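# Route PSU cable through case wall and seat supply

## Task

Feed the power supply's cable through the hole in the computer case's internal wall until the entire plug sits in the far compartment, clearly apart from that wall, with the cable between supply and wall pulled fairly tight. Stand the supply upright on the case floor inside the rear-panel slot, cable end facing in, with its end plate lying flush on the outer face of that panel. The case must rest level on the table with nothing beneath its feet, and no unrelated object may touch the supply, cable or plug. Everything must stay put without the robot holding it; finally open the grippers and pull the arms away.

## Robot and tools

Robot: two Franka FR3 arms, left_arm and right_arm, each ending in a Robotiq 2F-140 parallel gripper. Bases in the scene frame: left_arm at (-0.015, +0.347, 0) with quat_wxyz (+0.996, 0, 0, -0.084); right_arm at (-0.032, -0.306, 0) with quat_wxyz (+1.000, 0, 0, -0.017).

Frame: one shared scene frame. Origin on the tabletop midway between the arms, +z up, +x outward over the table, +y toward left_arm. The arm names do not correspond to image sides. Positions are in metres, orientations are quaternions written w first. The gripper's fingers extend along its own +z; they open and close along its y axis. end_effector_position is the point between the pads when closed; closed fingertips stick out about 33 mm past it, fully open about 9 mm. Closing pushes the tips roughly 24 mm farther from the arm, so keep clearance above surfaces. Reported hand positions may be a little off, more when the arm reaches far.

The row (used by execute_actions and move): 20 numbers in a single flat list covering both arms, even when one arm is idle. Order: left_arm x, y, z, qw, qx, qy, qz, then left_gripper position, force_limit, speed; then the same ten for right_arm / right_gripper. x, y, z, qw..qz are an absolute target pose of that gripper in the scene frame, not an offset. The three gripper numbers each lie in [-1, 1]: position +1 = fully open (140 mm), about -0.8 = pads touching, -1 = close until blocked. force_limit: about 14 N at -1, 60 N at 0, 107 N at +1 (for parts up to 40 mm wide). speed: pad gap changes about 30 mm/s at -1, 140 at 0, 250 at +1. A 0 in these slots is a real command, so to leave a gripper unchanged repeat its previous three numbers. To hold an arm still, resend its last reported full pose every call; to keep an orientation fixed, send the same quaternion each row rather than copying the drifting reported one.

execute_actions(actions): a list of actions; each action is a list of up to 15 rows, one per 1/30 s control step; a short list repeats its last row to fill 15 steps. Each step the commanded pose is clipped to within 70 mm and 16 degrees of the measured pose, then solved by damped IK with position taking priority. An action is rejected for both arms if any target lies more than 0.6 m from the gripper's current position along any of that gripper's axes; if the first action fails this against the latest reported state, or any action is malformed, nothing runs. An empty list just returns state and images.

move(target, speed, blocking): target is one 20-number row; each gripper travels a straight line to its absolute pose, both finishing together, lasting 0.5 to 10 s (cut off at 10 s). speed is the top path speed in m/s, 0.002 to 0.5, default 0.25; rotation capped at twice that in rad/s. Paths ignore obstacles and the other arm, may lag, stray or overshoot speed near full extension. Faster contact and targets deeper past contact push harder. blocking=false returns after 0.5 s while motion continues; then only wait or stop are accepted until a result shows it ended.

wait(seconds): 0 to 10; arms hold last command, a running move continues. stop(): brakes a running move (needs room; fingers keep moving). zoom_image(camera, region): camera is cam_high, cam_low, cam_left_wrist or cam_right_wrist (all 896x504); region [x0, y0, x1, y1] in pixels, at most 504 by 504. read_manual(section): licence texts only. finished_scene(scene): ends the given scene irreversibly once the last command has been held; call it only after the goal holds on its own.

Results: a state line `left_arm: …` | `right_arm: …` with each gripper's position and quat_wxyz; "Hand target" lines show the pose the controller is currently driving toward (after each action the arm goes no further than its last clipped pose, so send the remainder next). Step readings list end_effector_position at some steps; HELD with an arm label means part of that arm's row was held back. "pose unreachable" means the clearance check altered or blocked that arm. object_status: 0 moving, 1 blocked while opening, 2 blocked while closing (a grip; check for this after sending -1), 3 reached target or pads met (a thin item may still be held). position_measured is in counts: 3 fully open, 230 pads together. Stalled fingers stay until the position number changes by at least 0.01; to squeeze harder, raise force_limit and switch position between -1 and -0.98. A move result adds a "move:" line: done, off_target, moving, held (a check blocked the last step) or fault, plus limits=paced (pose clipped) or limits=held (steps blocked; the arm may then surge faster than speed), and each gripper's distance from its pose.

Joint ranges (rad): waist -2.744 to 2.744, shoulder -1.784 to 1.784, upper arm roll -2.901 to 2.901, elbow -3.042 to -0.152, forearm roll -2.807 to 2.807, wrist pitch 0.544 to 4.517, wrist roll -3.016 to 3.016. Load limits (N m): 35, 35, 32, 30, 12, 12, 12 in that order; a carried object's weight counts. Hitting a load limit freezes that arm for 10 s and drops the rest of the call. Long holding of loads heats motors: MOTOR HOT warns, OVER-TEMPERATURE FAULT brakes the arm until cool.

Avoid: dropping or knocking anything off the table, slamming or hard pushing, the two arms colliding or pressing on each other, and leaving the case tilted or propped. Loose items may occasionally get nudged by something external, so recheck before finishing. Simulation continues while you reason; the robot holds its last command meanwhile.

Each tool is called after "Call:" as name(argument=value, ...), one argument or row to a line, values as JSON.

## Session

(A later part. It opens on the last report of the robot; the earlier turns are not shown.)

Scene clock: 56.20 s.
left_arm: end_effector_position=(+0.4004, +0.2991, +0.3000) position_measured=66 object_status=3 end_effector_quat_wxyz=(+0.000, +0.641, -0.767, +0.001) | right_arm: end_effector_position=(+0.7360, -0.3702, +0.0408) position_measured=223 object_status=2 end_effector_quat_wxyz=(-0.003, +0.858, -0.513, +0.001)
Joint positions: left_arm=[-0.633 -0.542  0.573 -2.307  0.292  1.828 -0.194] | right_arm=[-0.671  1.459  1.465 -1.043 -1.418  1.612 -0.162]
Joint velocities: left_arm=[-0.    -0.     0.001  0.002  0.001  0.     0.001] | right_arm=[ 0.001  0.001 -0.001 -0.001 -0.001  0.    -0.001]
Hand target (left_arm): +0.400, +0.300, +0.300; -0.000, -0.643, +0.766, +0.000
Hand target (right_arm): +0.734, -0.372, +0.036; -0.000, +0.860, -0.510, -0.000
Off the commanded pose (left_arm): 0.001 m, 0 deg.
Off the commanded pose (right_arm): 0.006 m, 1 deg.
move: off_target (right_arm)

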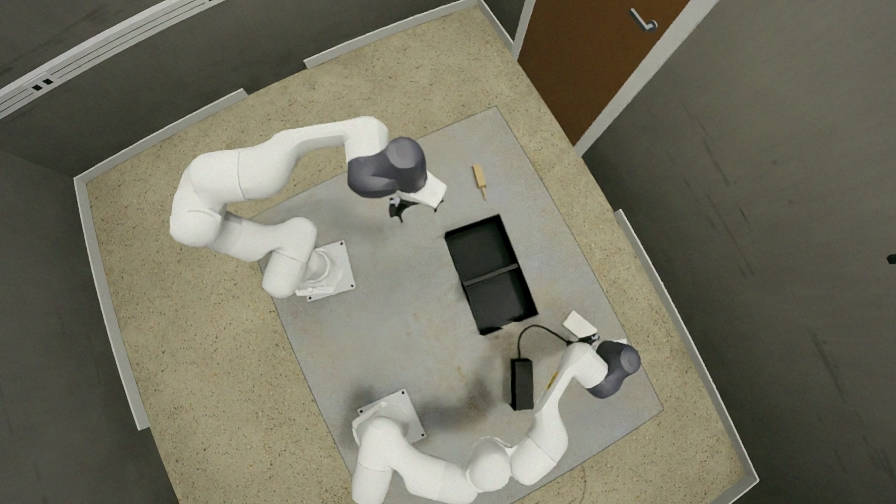

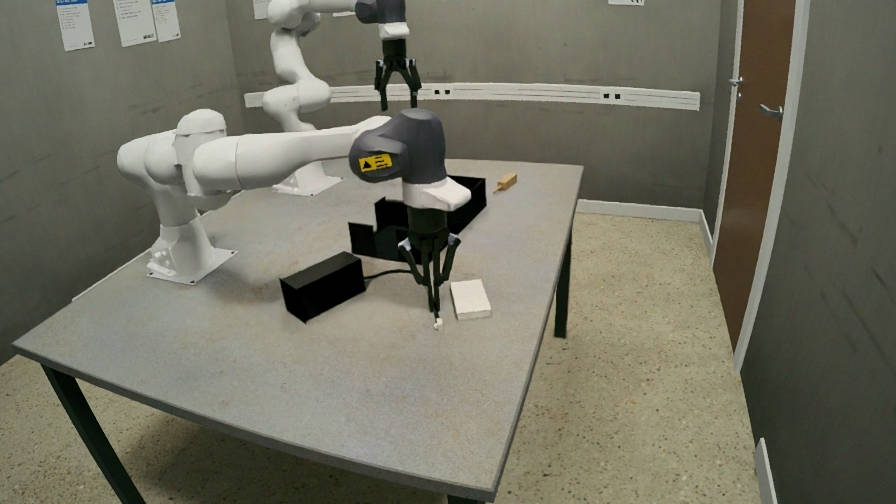

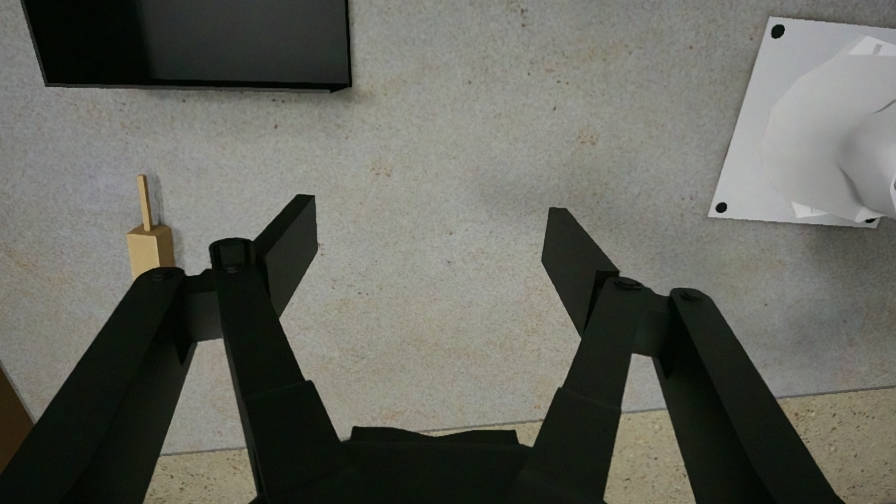

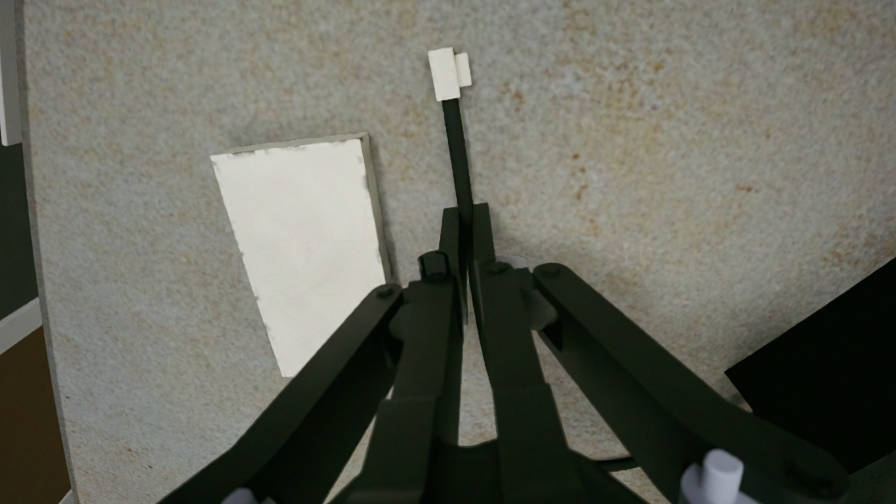

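Call:
move(
  target=[0.4,0.3,0.3,0,-0.643,0.766,0,0.5,0,0,0.68,-0.27,0.18,0,1,0,0,-1,-0.3,-0.3],
  speed=0.25,
)

Call:
move(
  target=[0.4,0.3,0.3,0,-0.643,0.766,0,0.5,0,0,0.555,-0.09,0.16,0,0.749,0.663,0,-1,-0.3,-0.3],
  speed=0.25,
)

Call:
move(
  target=[0.4,0.3,0.3,0,-0.643,0.766,0,0.5,0,0,0.555,-0.08,0.07,0,0.749,0.663,0,-1,-0.3,-0.3],
  speed=0.1,
)

Scene clock: 61.67 s.
left_arm: end_effector_position=(+0.4004, +0.2992, +0.3000) position_measured=66 object_status=3 end_effector_quat_wxyz=(+0.000, +0.641, -0.767, +0.001) | right_arm: end_effector_position=(+0.6810, -0.2706, +0.1768) position_measured=223 object_status=2 end_effector_quat_wxyz=(+0.002, +1.000, -0.011, +0.003)
Joint positions: left_arm=[-0.632 -0.542  0.572 -2.307  0.292  1.828 -0.194] | right_arm=[-0.723  1.328  1.673 -1.306 -1.367  1.415 -0.972]
Joint velocities: left_arm=[ 0.001 -0.     0.001 -0.001 -0.     0.     0.001] | right_arm=[-0.    -0.002 -0.     0.004 -0.001 -0.002 -0.03 ]
Hand target (left_arm): +0.400, +0.300, +0.300; -0.000, -0.643, +0.766, +0.000
Hand target (right_arm): +0.680, -0.269, +0.178; -0.000, +1.000, -0.002, +0.001
Off the commanded pose (left_arm): 0.001 m, 0 deg.
Off the commanded pose (right_arm): 0.003 m, 1 deg.
move: done

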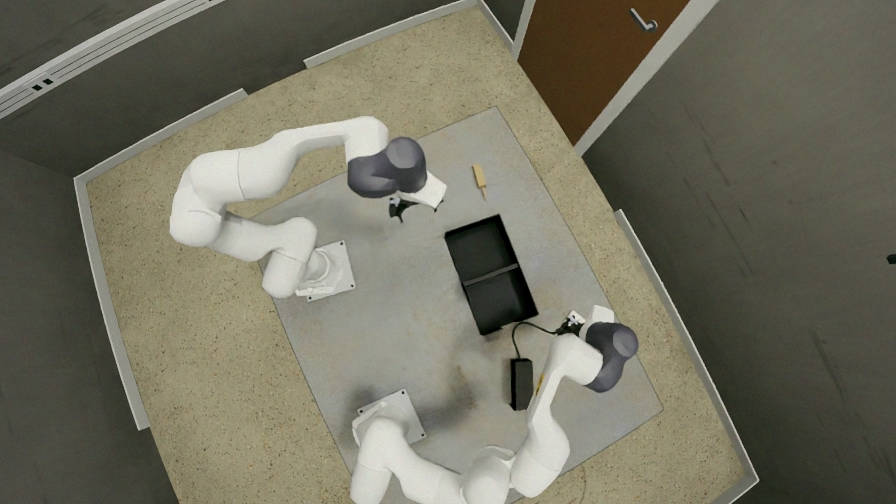

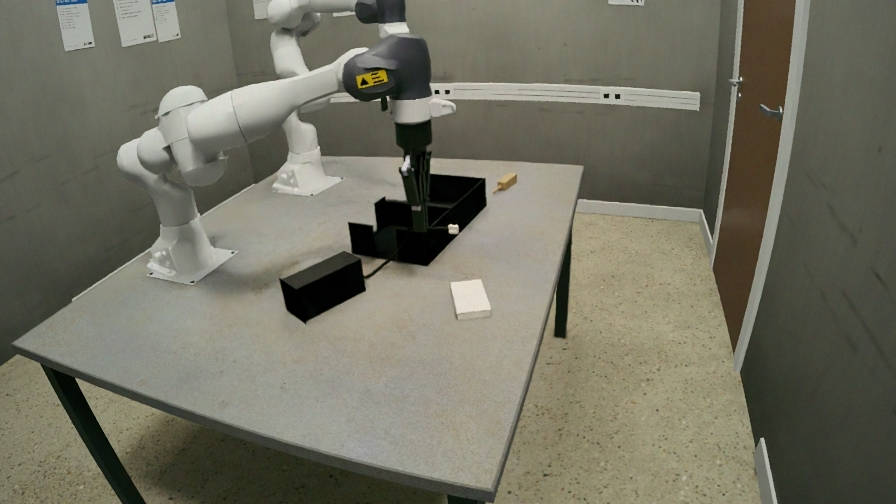

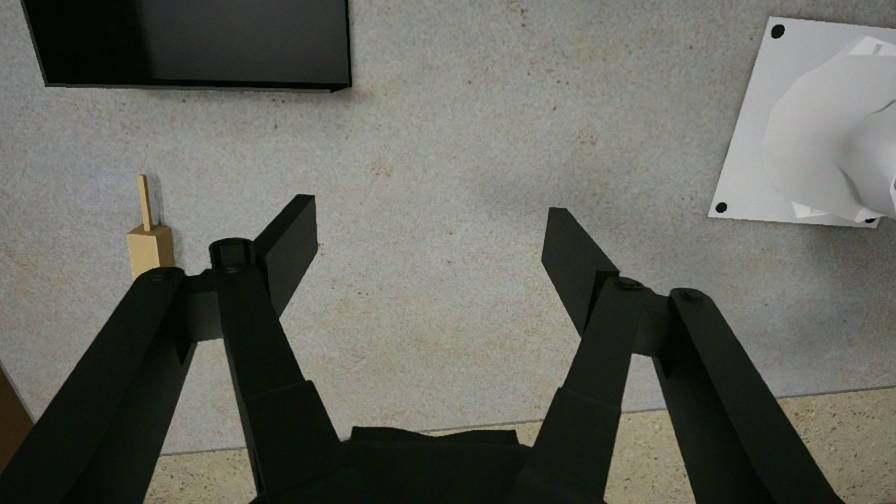

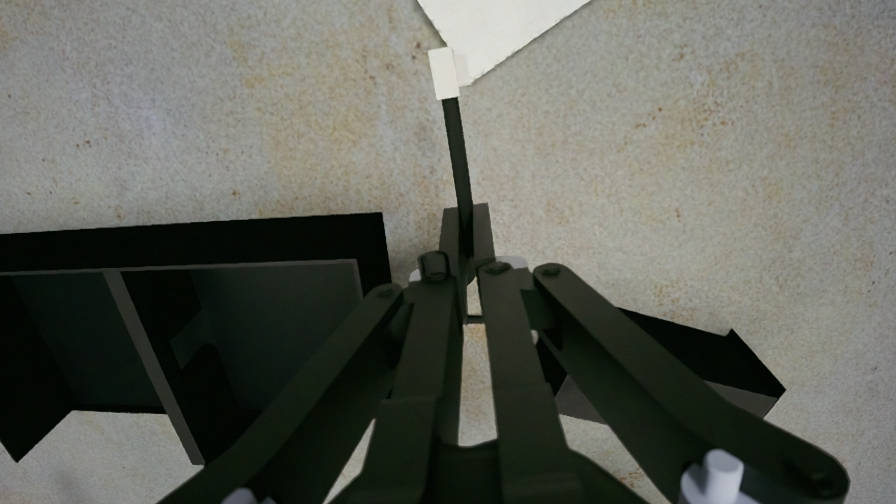

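Scene clock: 65.47 s.
left_arm: end_effector_position=(+0.4004, +0.2992, +0.3000) position_measured=66 object_status=3 end_effector_quat_wxyz=(+0.000, +0.641, -0.767, +0.001) | right_arm: end_effector_position=(+0.5570, -0.0878, +0.1578) position_measured=223 object_status=2 end_effector_quat_wxyz=(-0.001, +0.754, +0.657, +0.005)
Joint positions: left_arm=[-0.632 -0.542  0.572 -2.307  0.292  1.828 -0.194] | right_arm=[-0.696  1.419  1.769 -1.747 -1.385  1.416 -1.956]
Joint velocities: left_arm=[-0.    -0.001  0.001  0.001  0.001  0.001 -0.001] | right_arm=[-0.001 -0.001  0.001 -0.001 -0.001  0.    -0.03 ]
Hand target (left_arm): +0.400, +0.300, +0.300; -0.000, -0.643, +0.766, +0.000
Hand target (right_arm): +0.556, -0.088, +0.157; -0.002, +0.749, +0.663, +0.004
Off the commanded pose (left_arm): 0.001 m, 0 deg.
Off the commanded pose (right_arm): 0.004 m, 1 deg.
move: off_target (right_arm)

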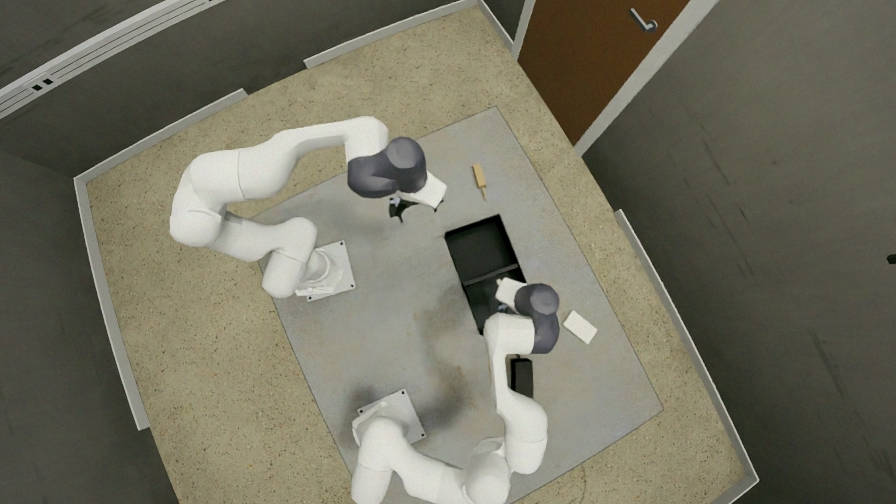

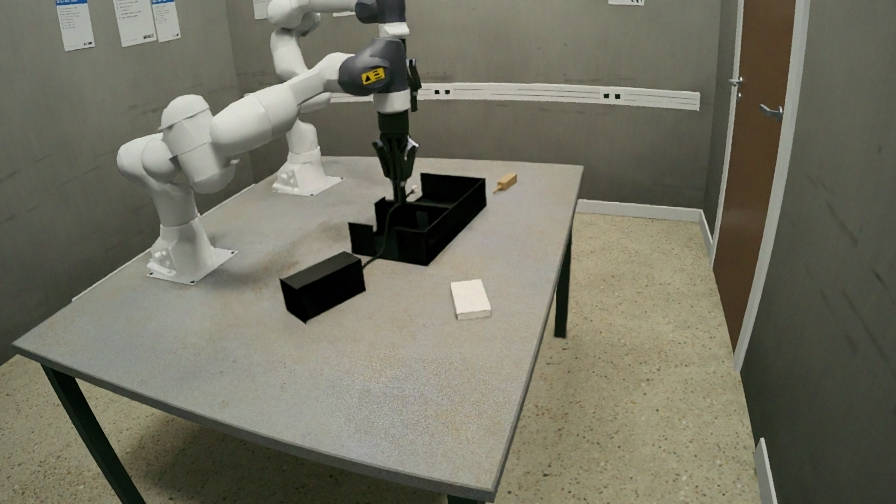

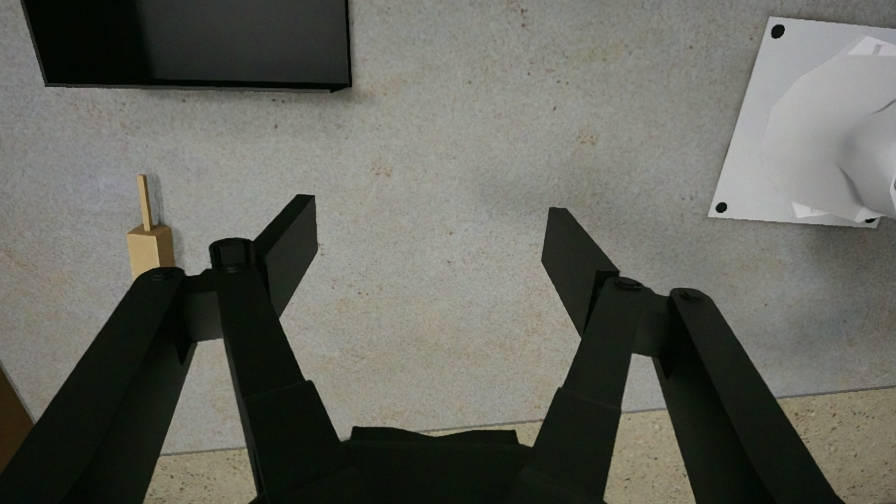

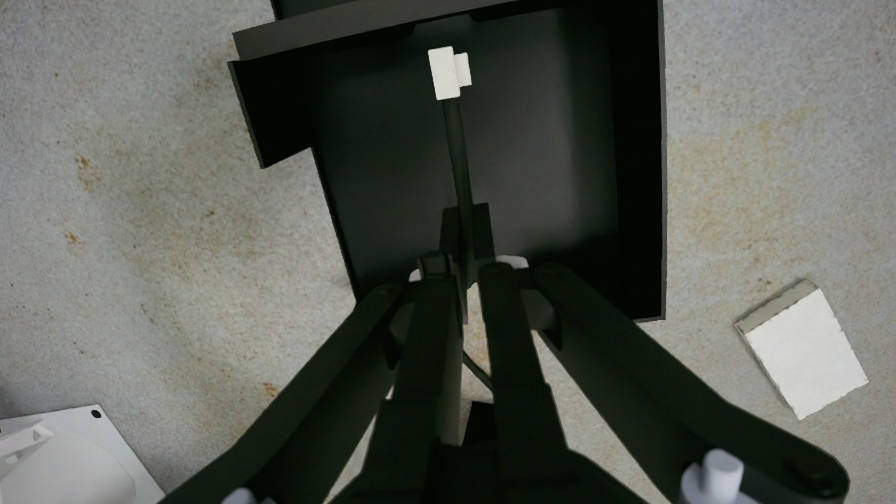

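Scene clock: 66.80 s.
left_arm: end_effector_position=(+0.4004, +0.2992, +0.3000) position_measured=66 object_status=3 end_effector_quat_wxyz=(+0.000, +0.641, -0.767, +0.001) | right_arm: end_effector_position=(+0.5557, -0.0807, +0.0728) position_measured=223 object_status=2 end_effector_quat_wxyz=(-0.002, +0.747, +0.664, +0.001)
Joint positions: left_arm=[-0.632 -0.542  0.572 -2.307  0.292  1.828 -0.194] | right_arm=[-0.697  1.502  1.648 -1.794 -1.483  1.513 -1.956]
Joint velocities: left_arm=[-0.     0.    -0.002  0.001 -0.     0.001 -0.   ] | right_arm=[-0.001  0.001  0.001 -0.001 -0.001  0.011  0.001]
Hand target (left_arm): +0.400, +0.300, +0.300; -0.000, -0.643, +0.766, +0.000
Hand target (right_arm): +0.555, -0.080, +0.070; -0.001, +0.748, +0.664, +0.001
Off the commanded pose (left_arm): 0.001 m, 0 deg.
Off the commanded pose (right_arm): 0.003 m, 0 deg.
move: done

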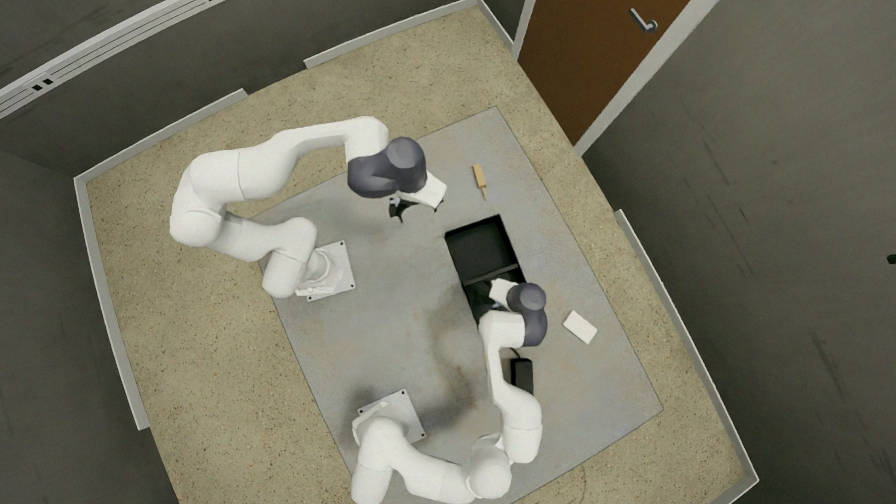

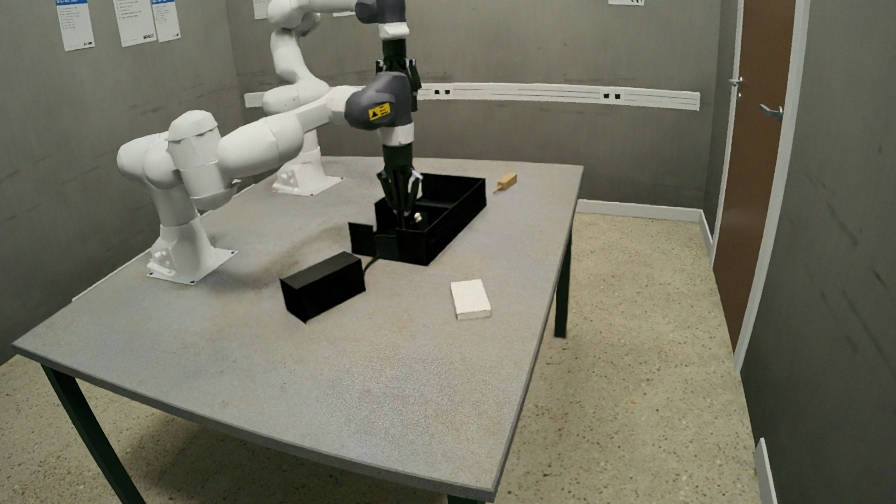

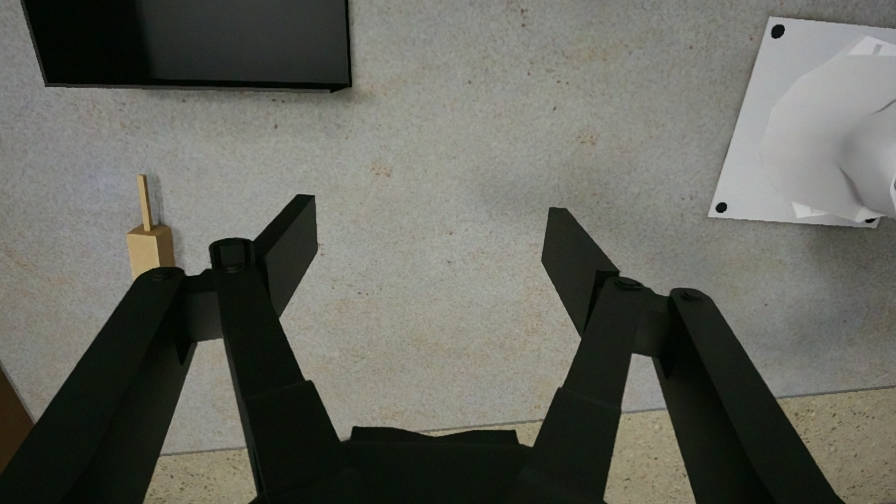

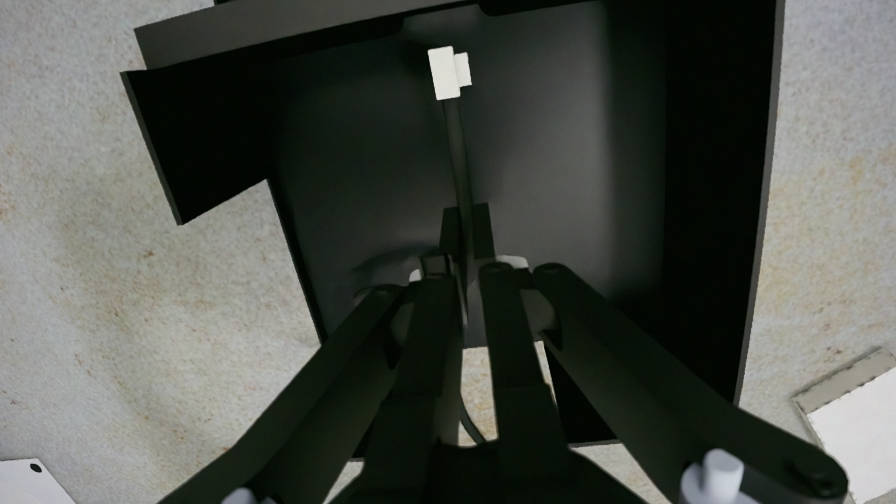

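Call:
move(
  target=[0.4,0.3,0.3,0,-0.643,0.766,0,0.5,0,0,0.559,-0.04,0.056,0,0.749,0.663,0,-1,-0.3,-0.3],
  speed=0.04,
)

Call:
move(
  target=[0.45,0.3,0.25,0,-0.661,0.75,0,0.5,0,0,0.564,0.005,0.056,0,0.749,0.663,0,-1,-0.3,-0.3],
  speed=0.04,
)

Scene clock: 71.97 s.
left_arm: end_effector_position=(+0.4004, +0.2992, +0.3000) position_measured=66 object_status=3 end_effector_quat_wxyz=(+0.000, +0.641, -0.767, +0.001) | right_arm: end_effector_position=(+0.5587, -0.0415, +0.0584) position_measured=223 object_status=2 end_effector_quat_wxyz=(-0.000, +0.745, +0.667, -0.001)
Joint positions: left_arm=[-0.632 -0.542  0.572 -2.307  0.292  1.828 -0.194] | right_arm=[-0.592  1.505  1.617 -1.722 -1.499  1.534 -1.931]
Joint velocities: left_arm=[-0.    -0.001 -0.001 -0.001 -0.     0.001  0.001] | right_arm=[-0.001 -0.001 -0.001  0.008 -0.002  0.003  0.012]
Hand target (left_arm): +0.400, +0.300, +0.300; -0.000, -0.643, +0.766, +0.000
Hand target (right_arm): +0.560, -0.040, +0.057; -0.000, +0.749, +0.663, +0.001
Off the commanded pose (left_arm): 0.001 m, 0 deg.
Off the commanded pose (right_arm): 0.003 m, 1 deg.
move: done

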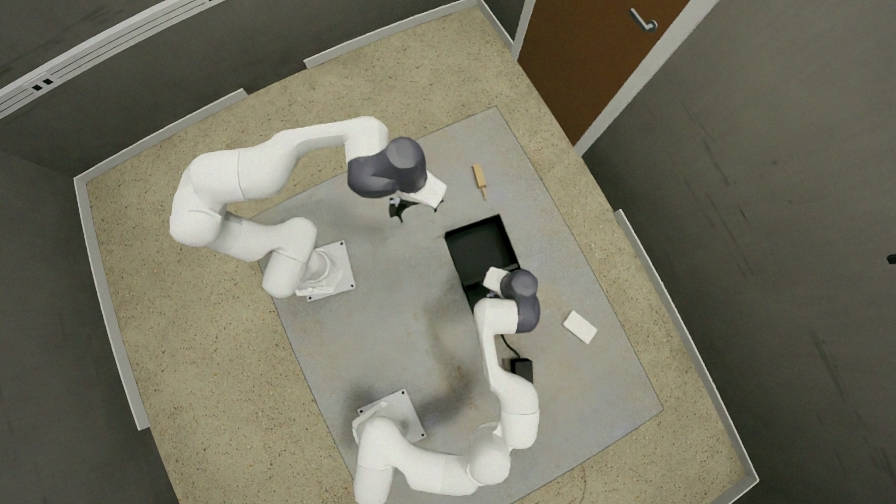

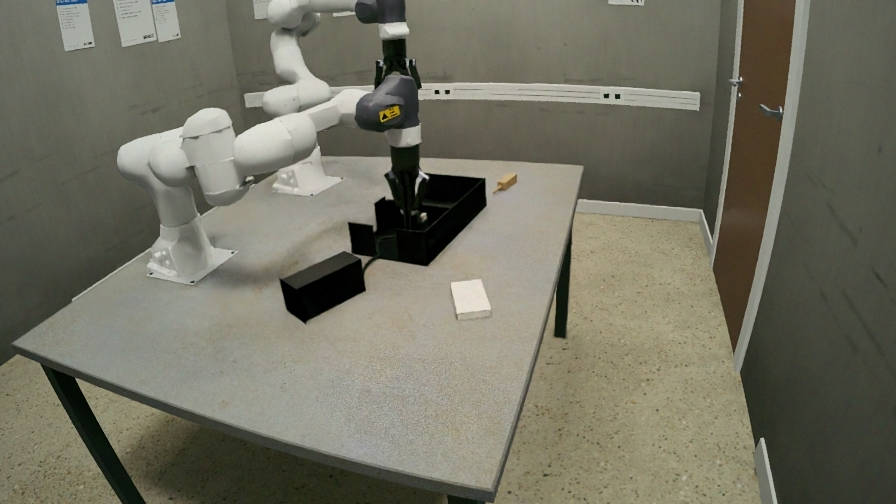

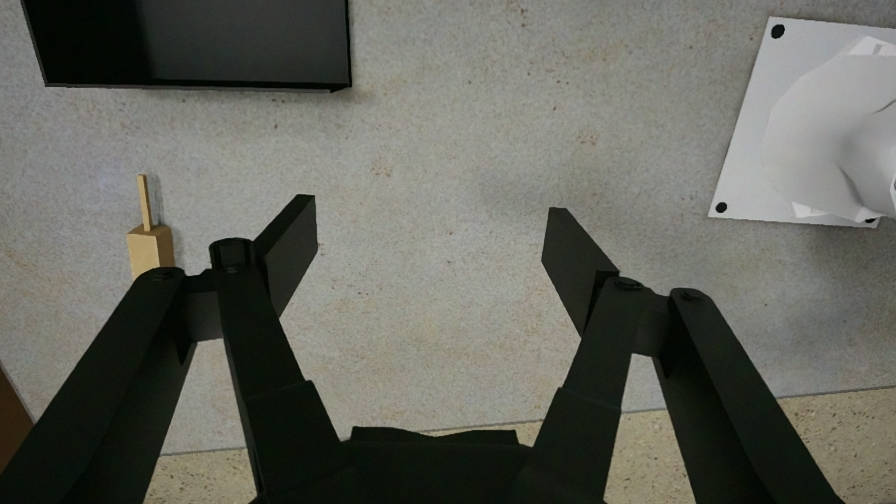

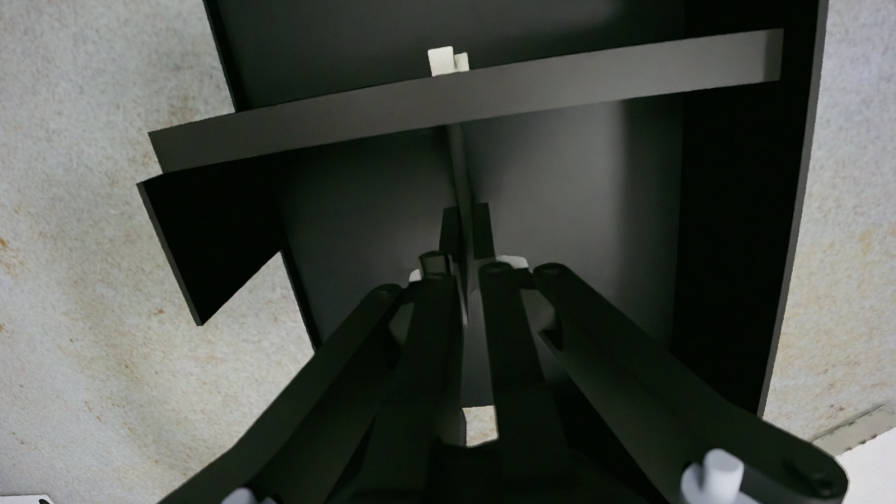

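Scene clock: 74.13 s.
left_arm: end_effector_position=(+0.4479, +0.3015, +0.2492) position_measured=66 object_status=3 end_effector_quat_wxyz=(+0.000, +0.663, -0.748, -0.002) | right_arm: end_effector_position=(+0.5652, +0.0012, +0.0571) position_measured=223 object_status=2 end_effector_quat_wxyz=(+0.000, +0.747, +0.665, -0.001)
Joint positions: left_arm=[-0.694 -0.356  0.699 -2.278  0.249  1.985 -0.179] | right_arm=[-0.467  1.505  1.609 -1.613 -1.503  1.533 -1.91 ]
Joint velocities: left_arm=[-0.007 -0.     0.007  0.002  0.001  0.009  0.003] | right_arm=[-0.001  0.    -0.001 -0.    -0.001 -0.     0.004]
Hand target (left_arm): +0.449, +0.300, +0.249; -0.001, -0.661, +0.750, -0.000
Hand target (right_arm): +0.565, +0.005, +0.057; -0.000, +0.749, +0.663, +0.001
Off the commanded pose (left_arm): 0.003 m, 0 deg.
Off the commanded pose (right_arm): 0.004 m, 0 deg.
move: off_target (right_arm)

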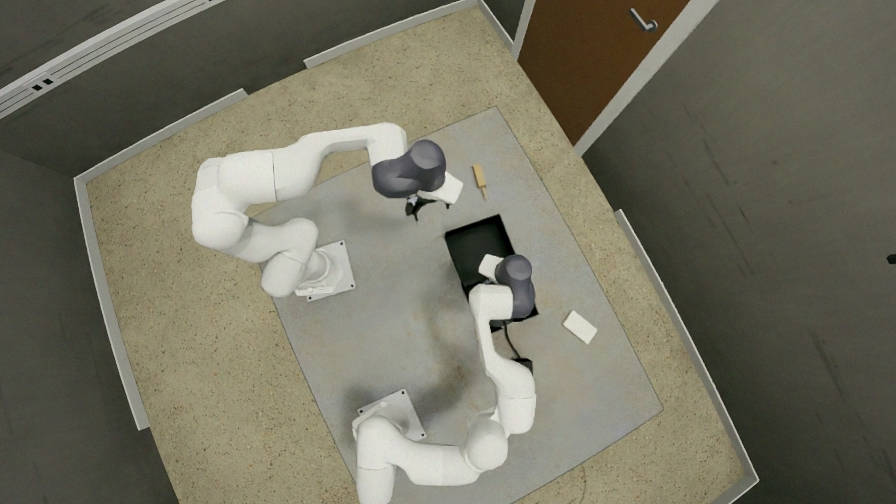

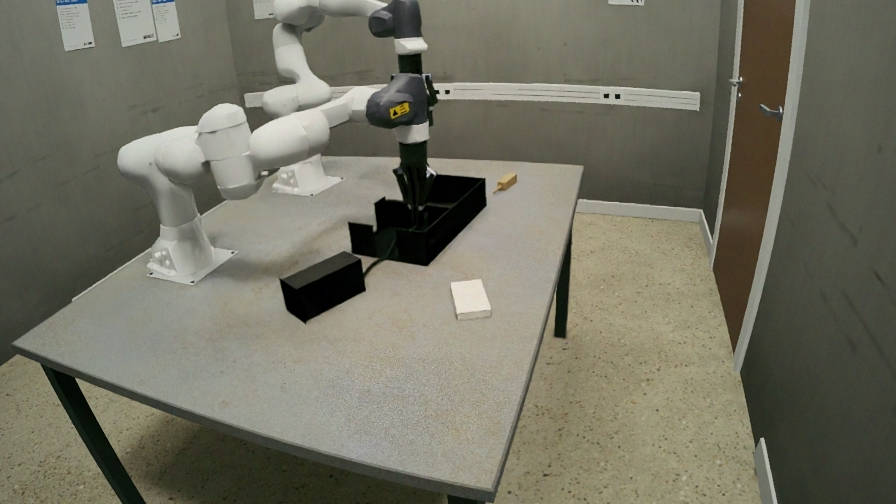

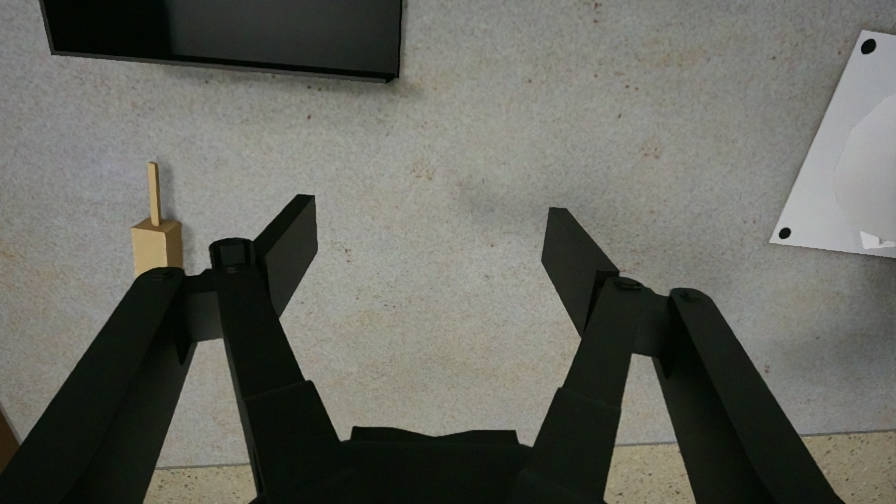

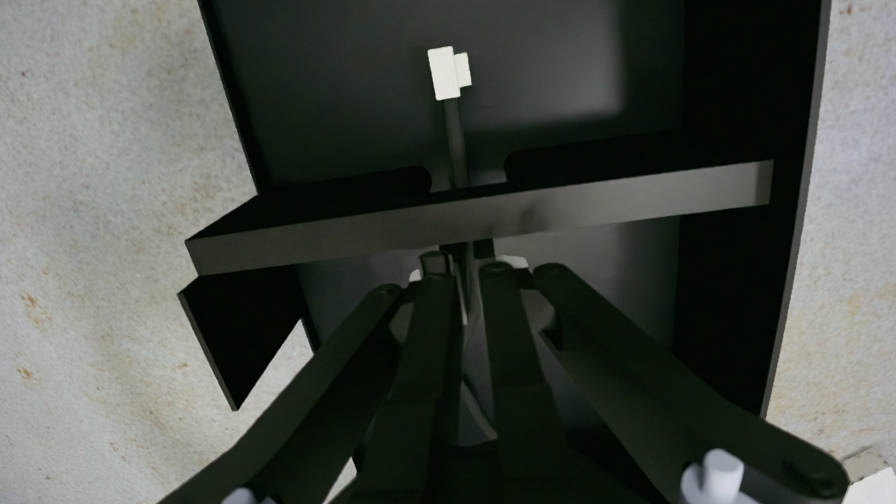

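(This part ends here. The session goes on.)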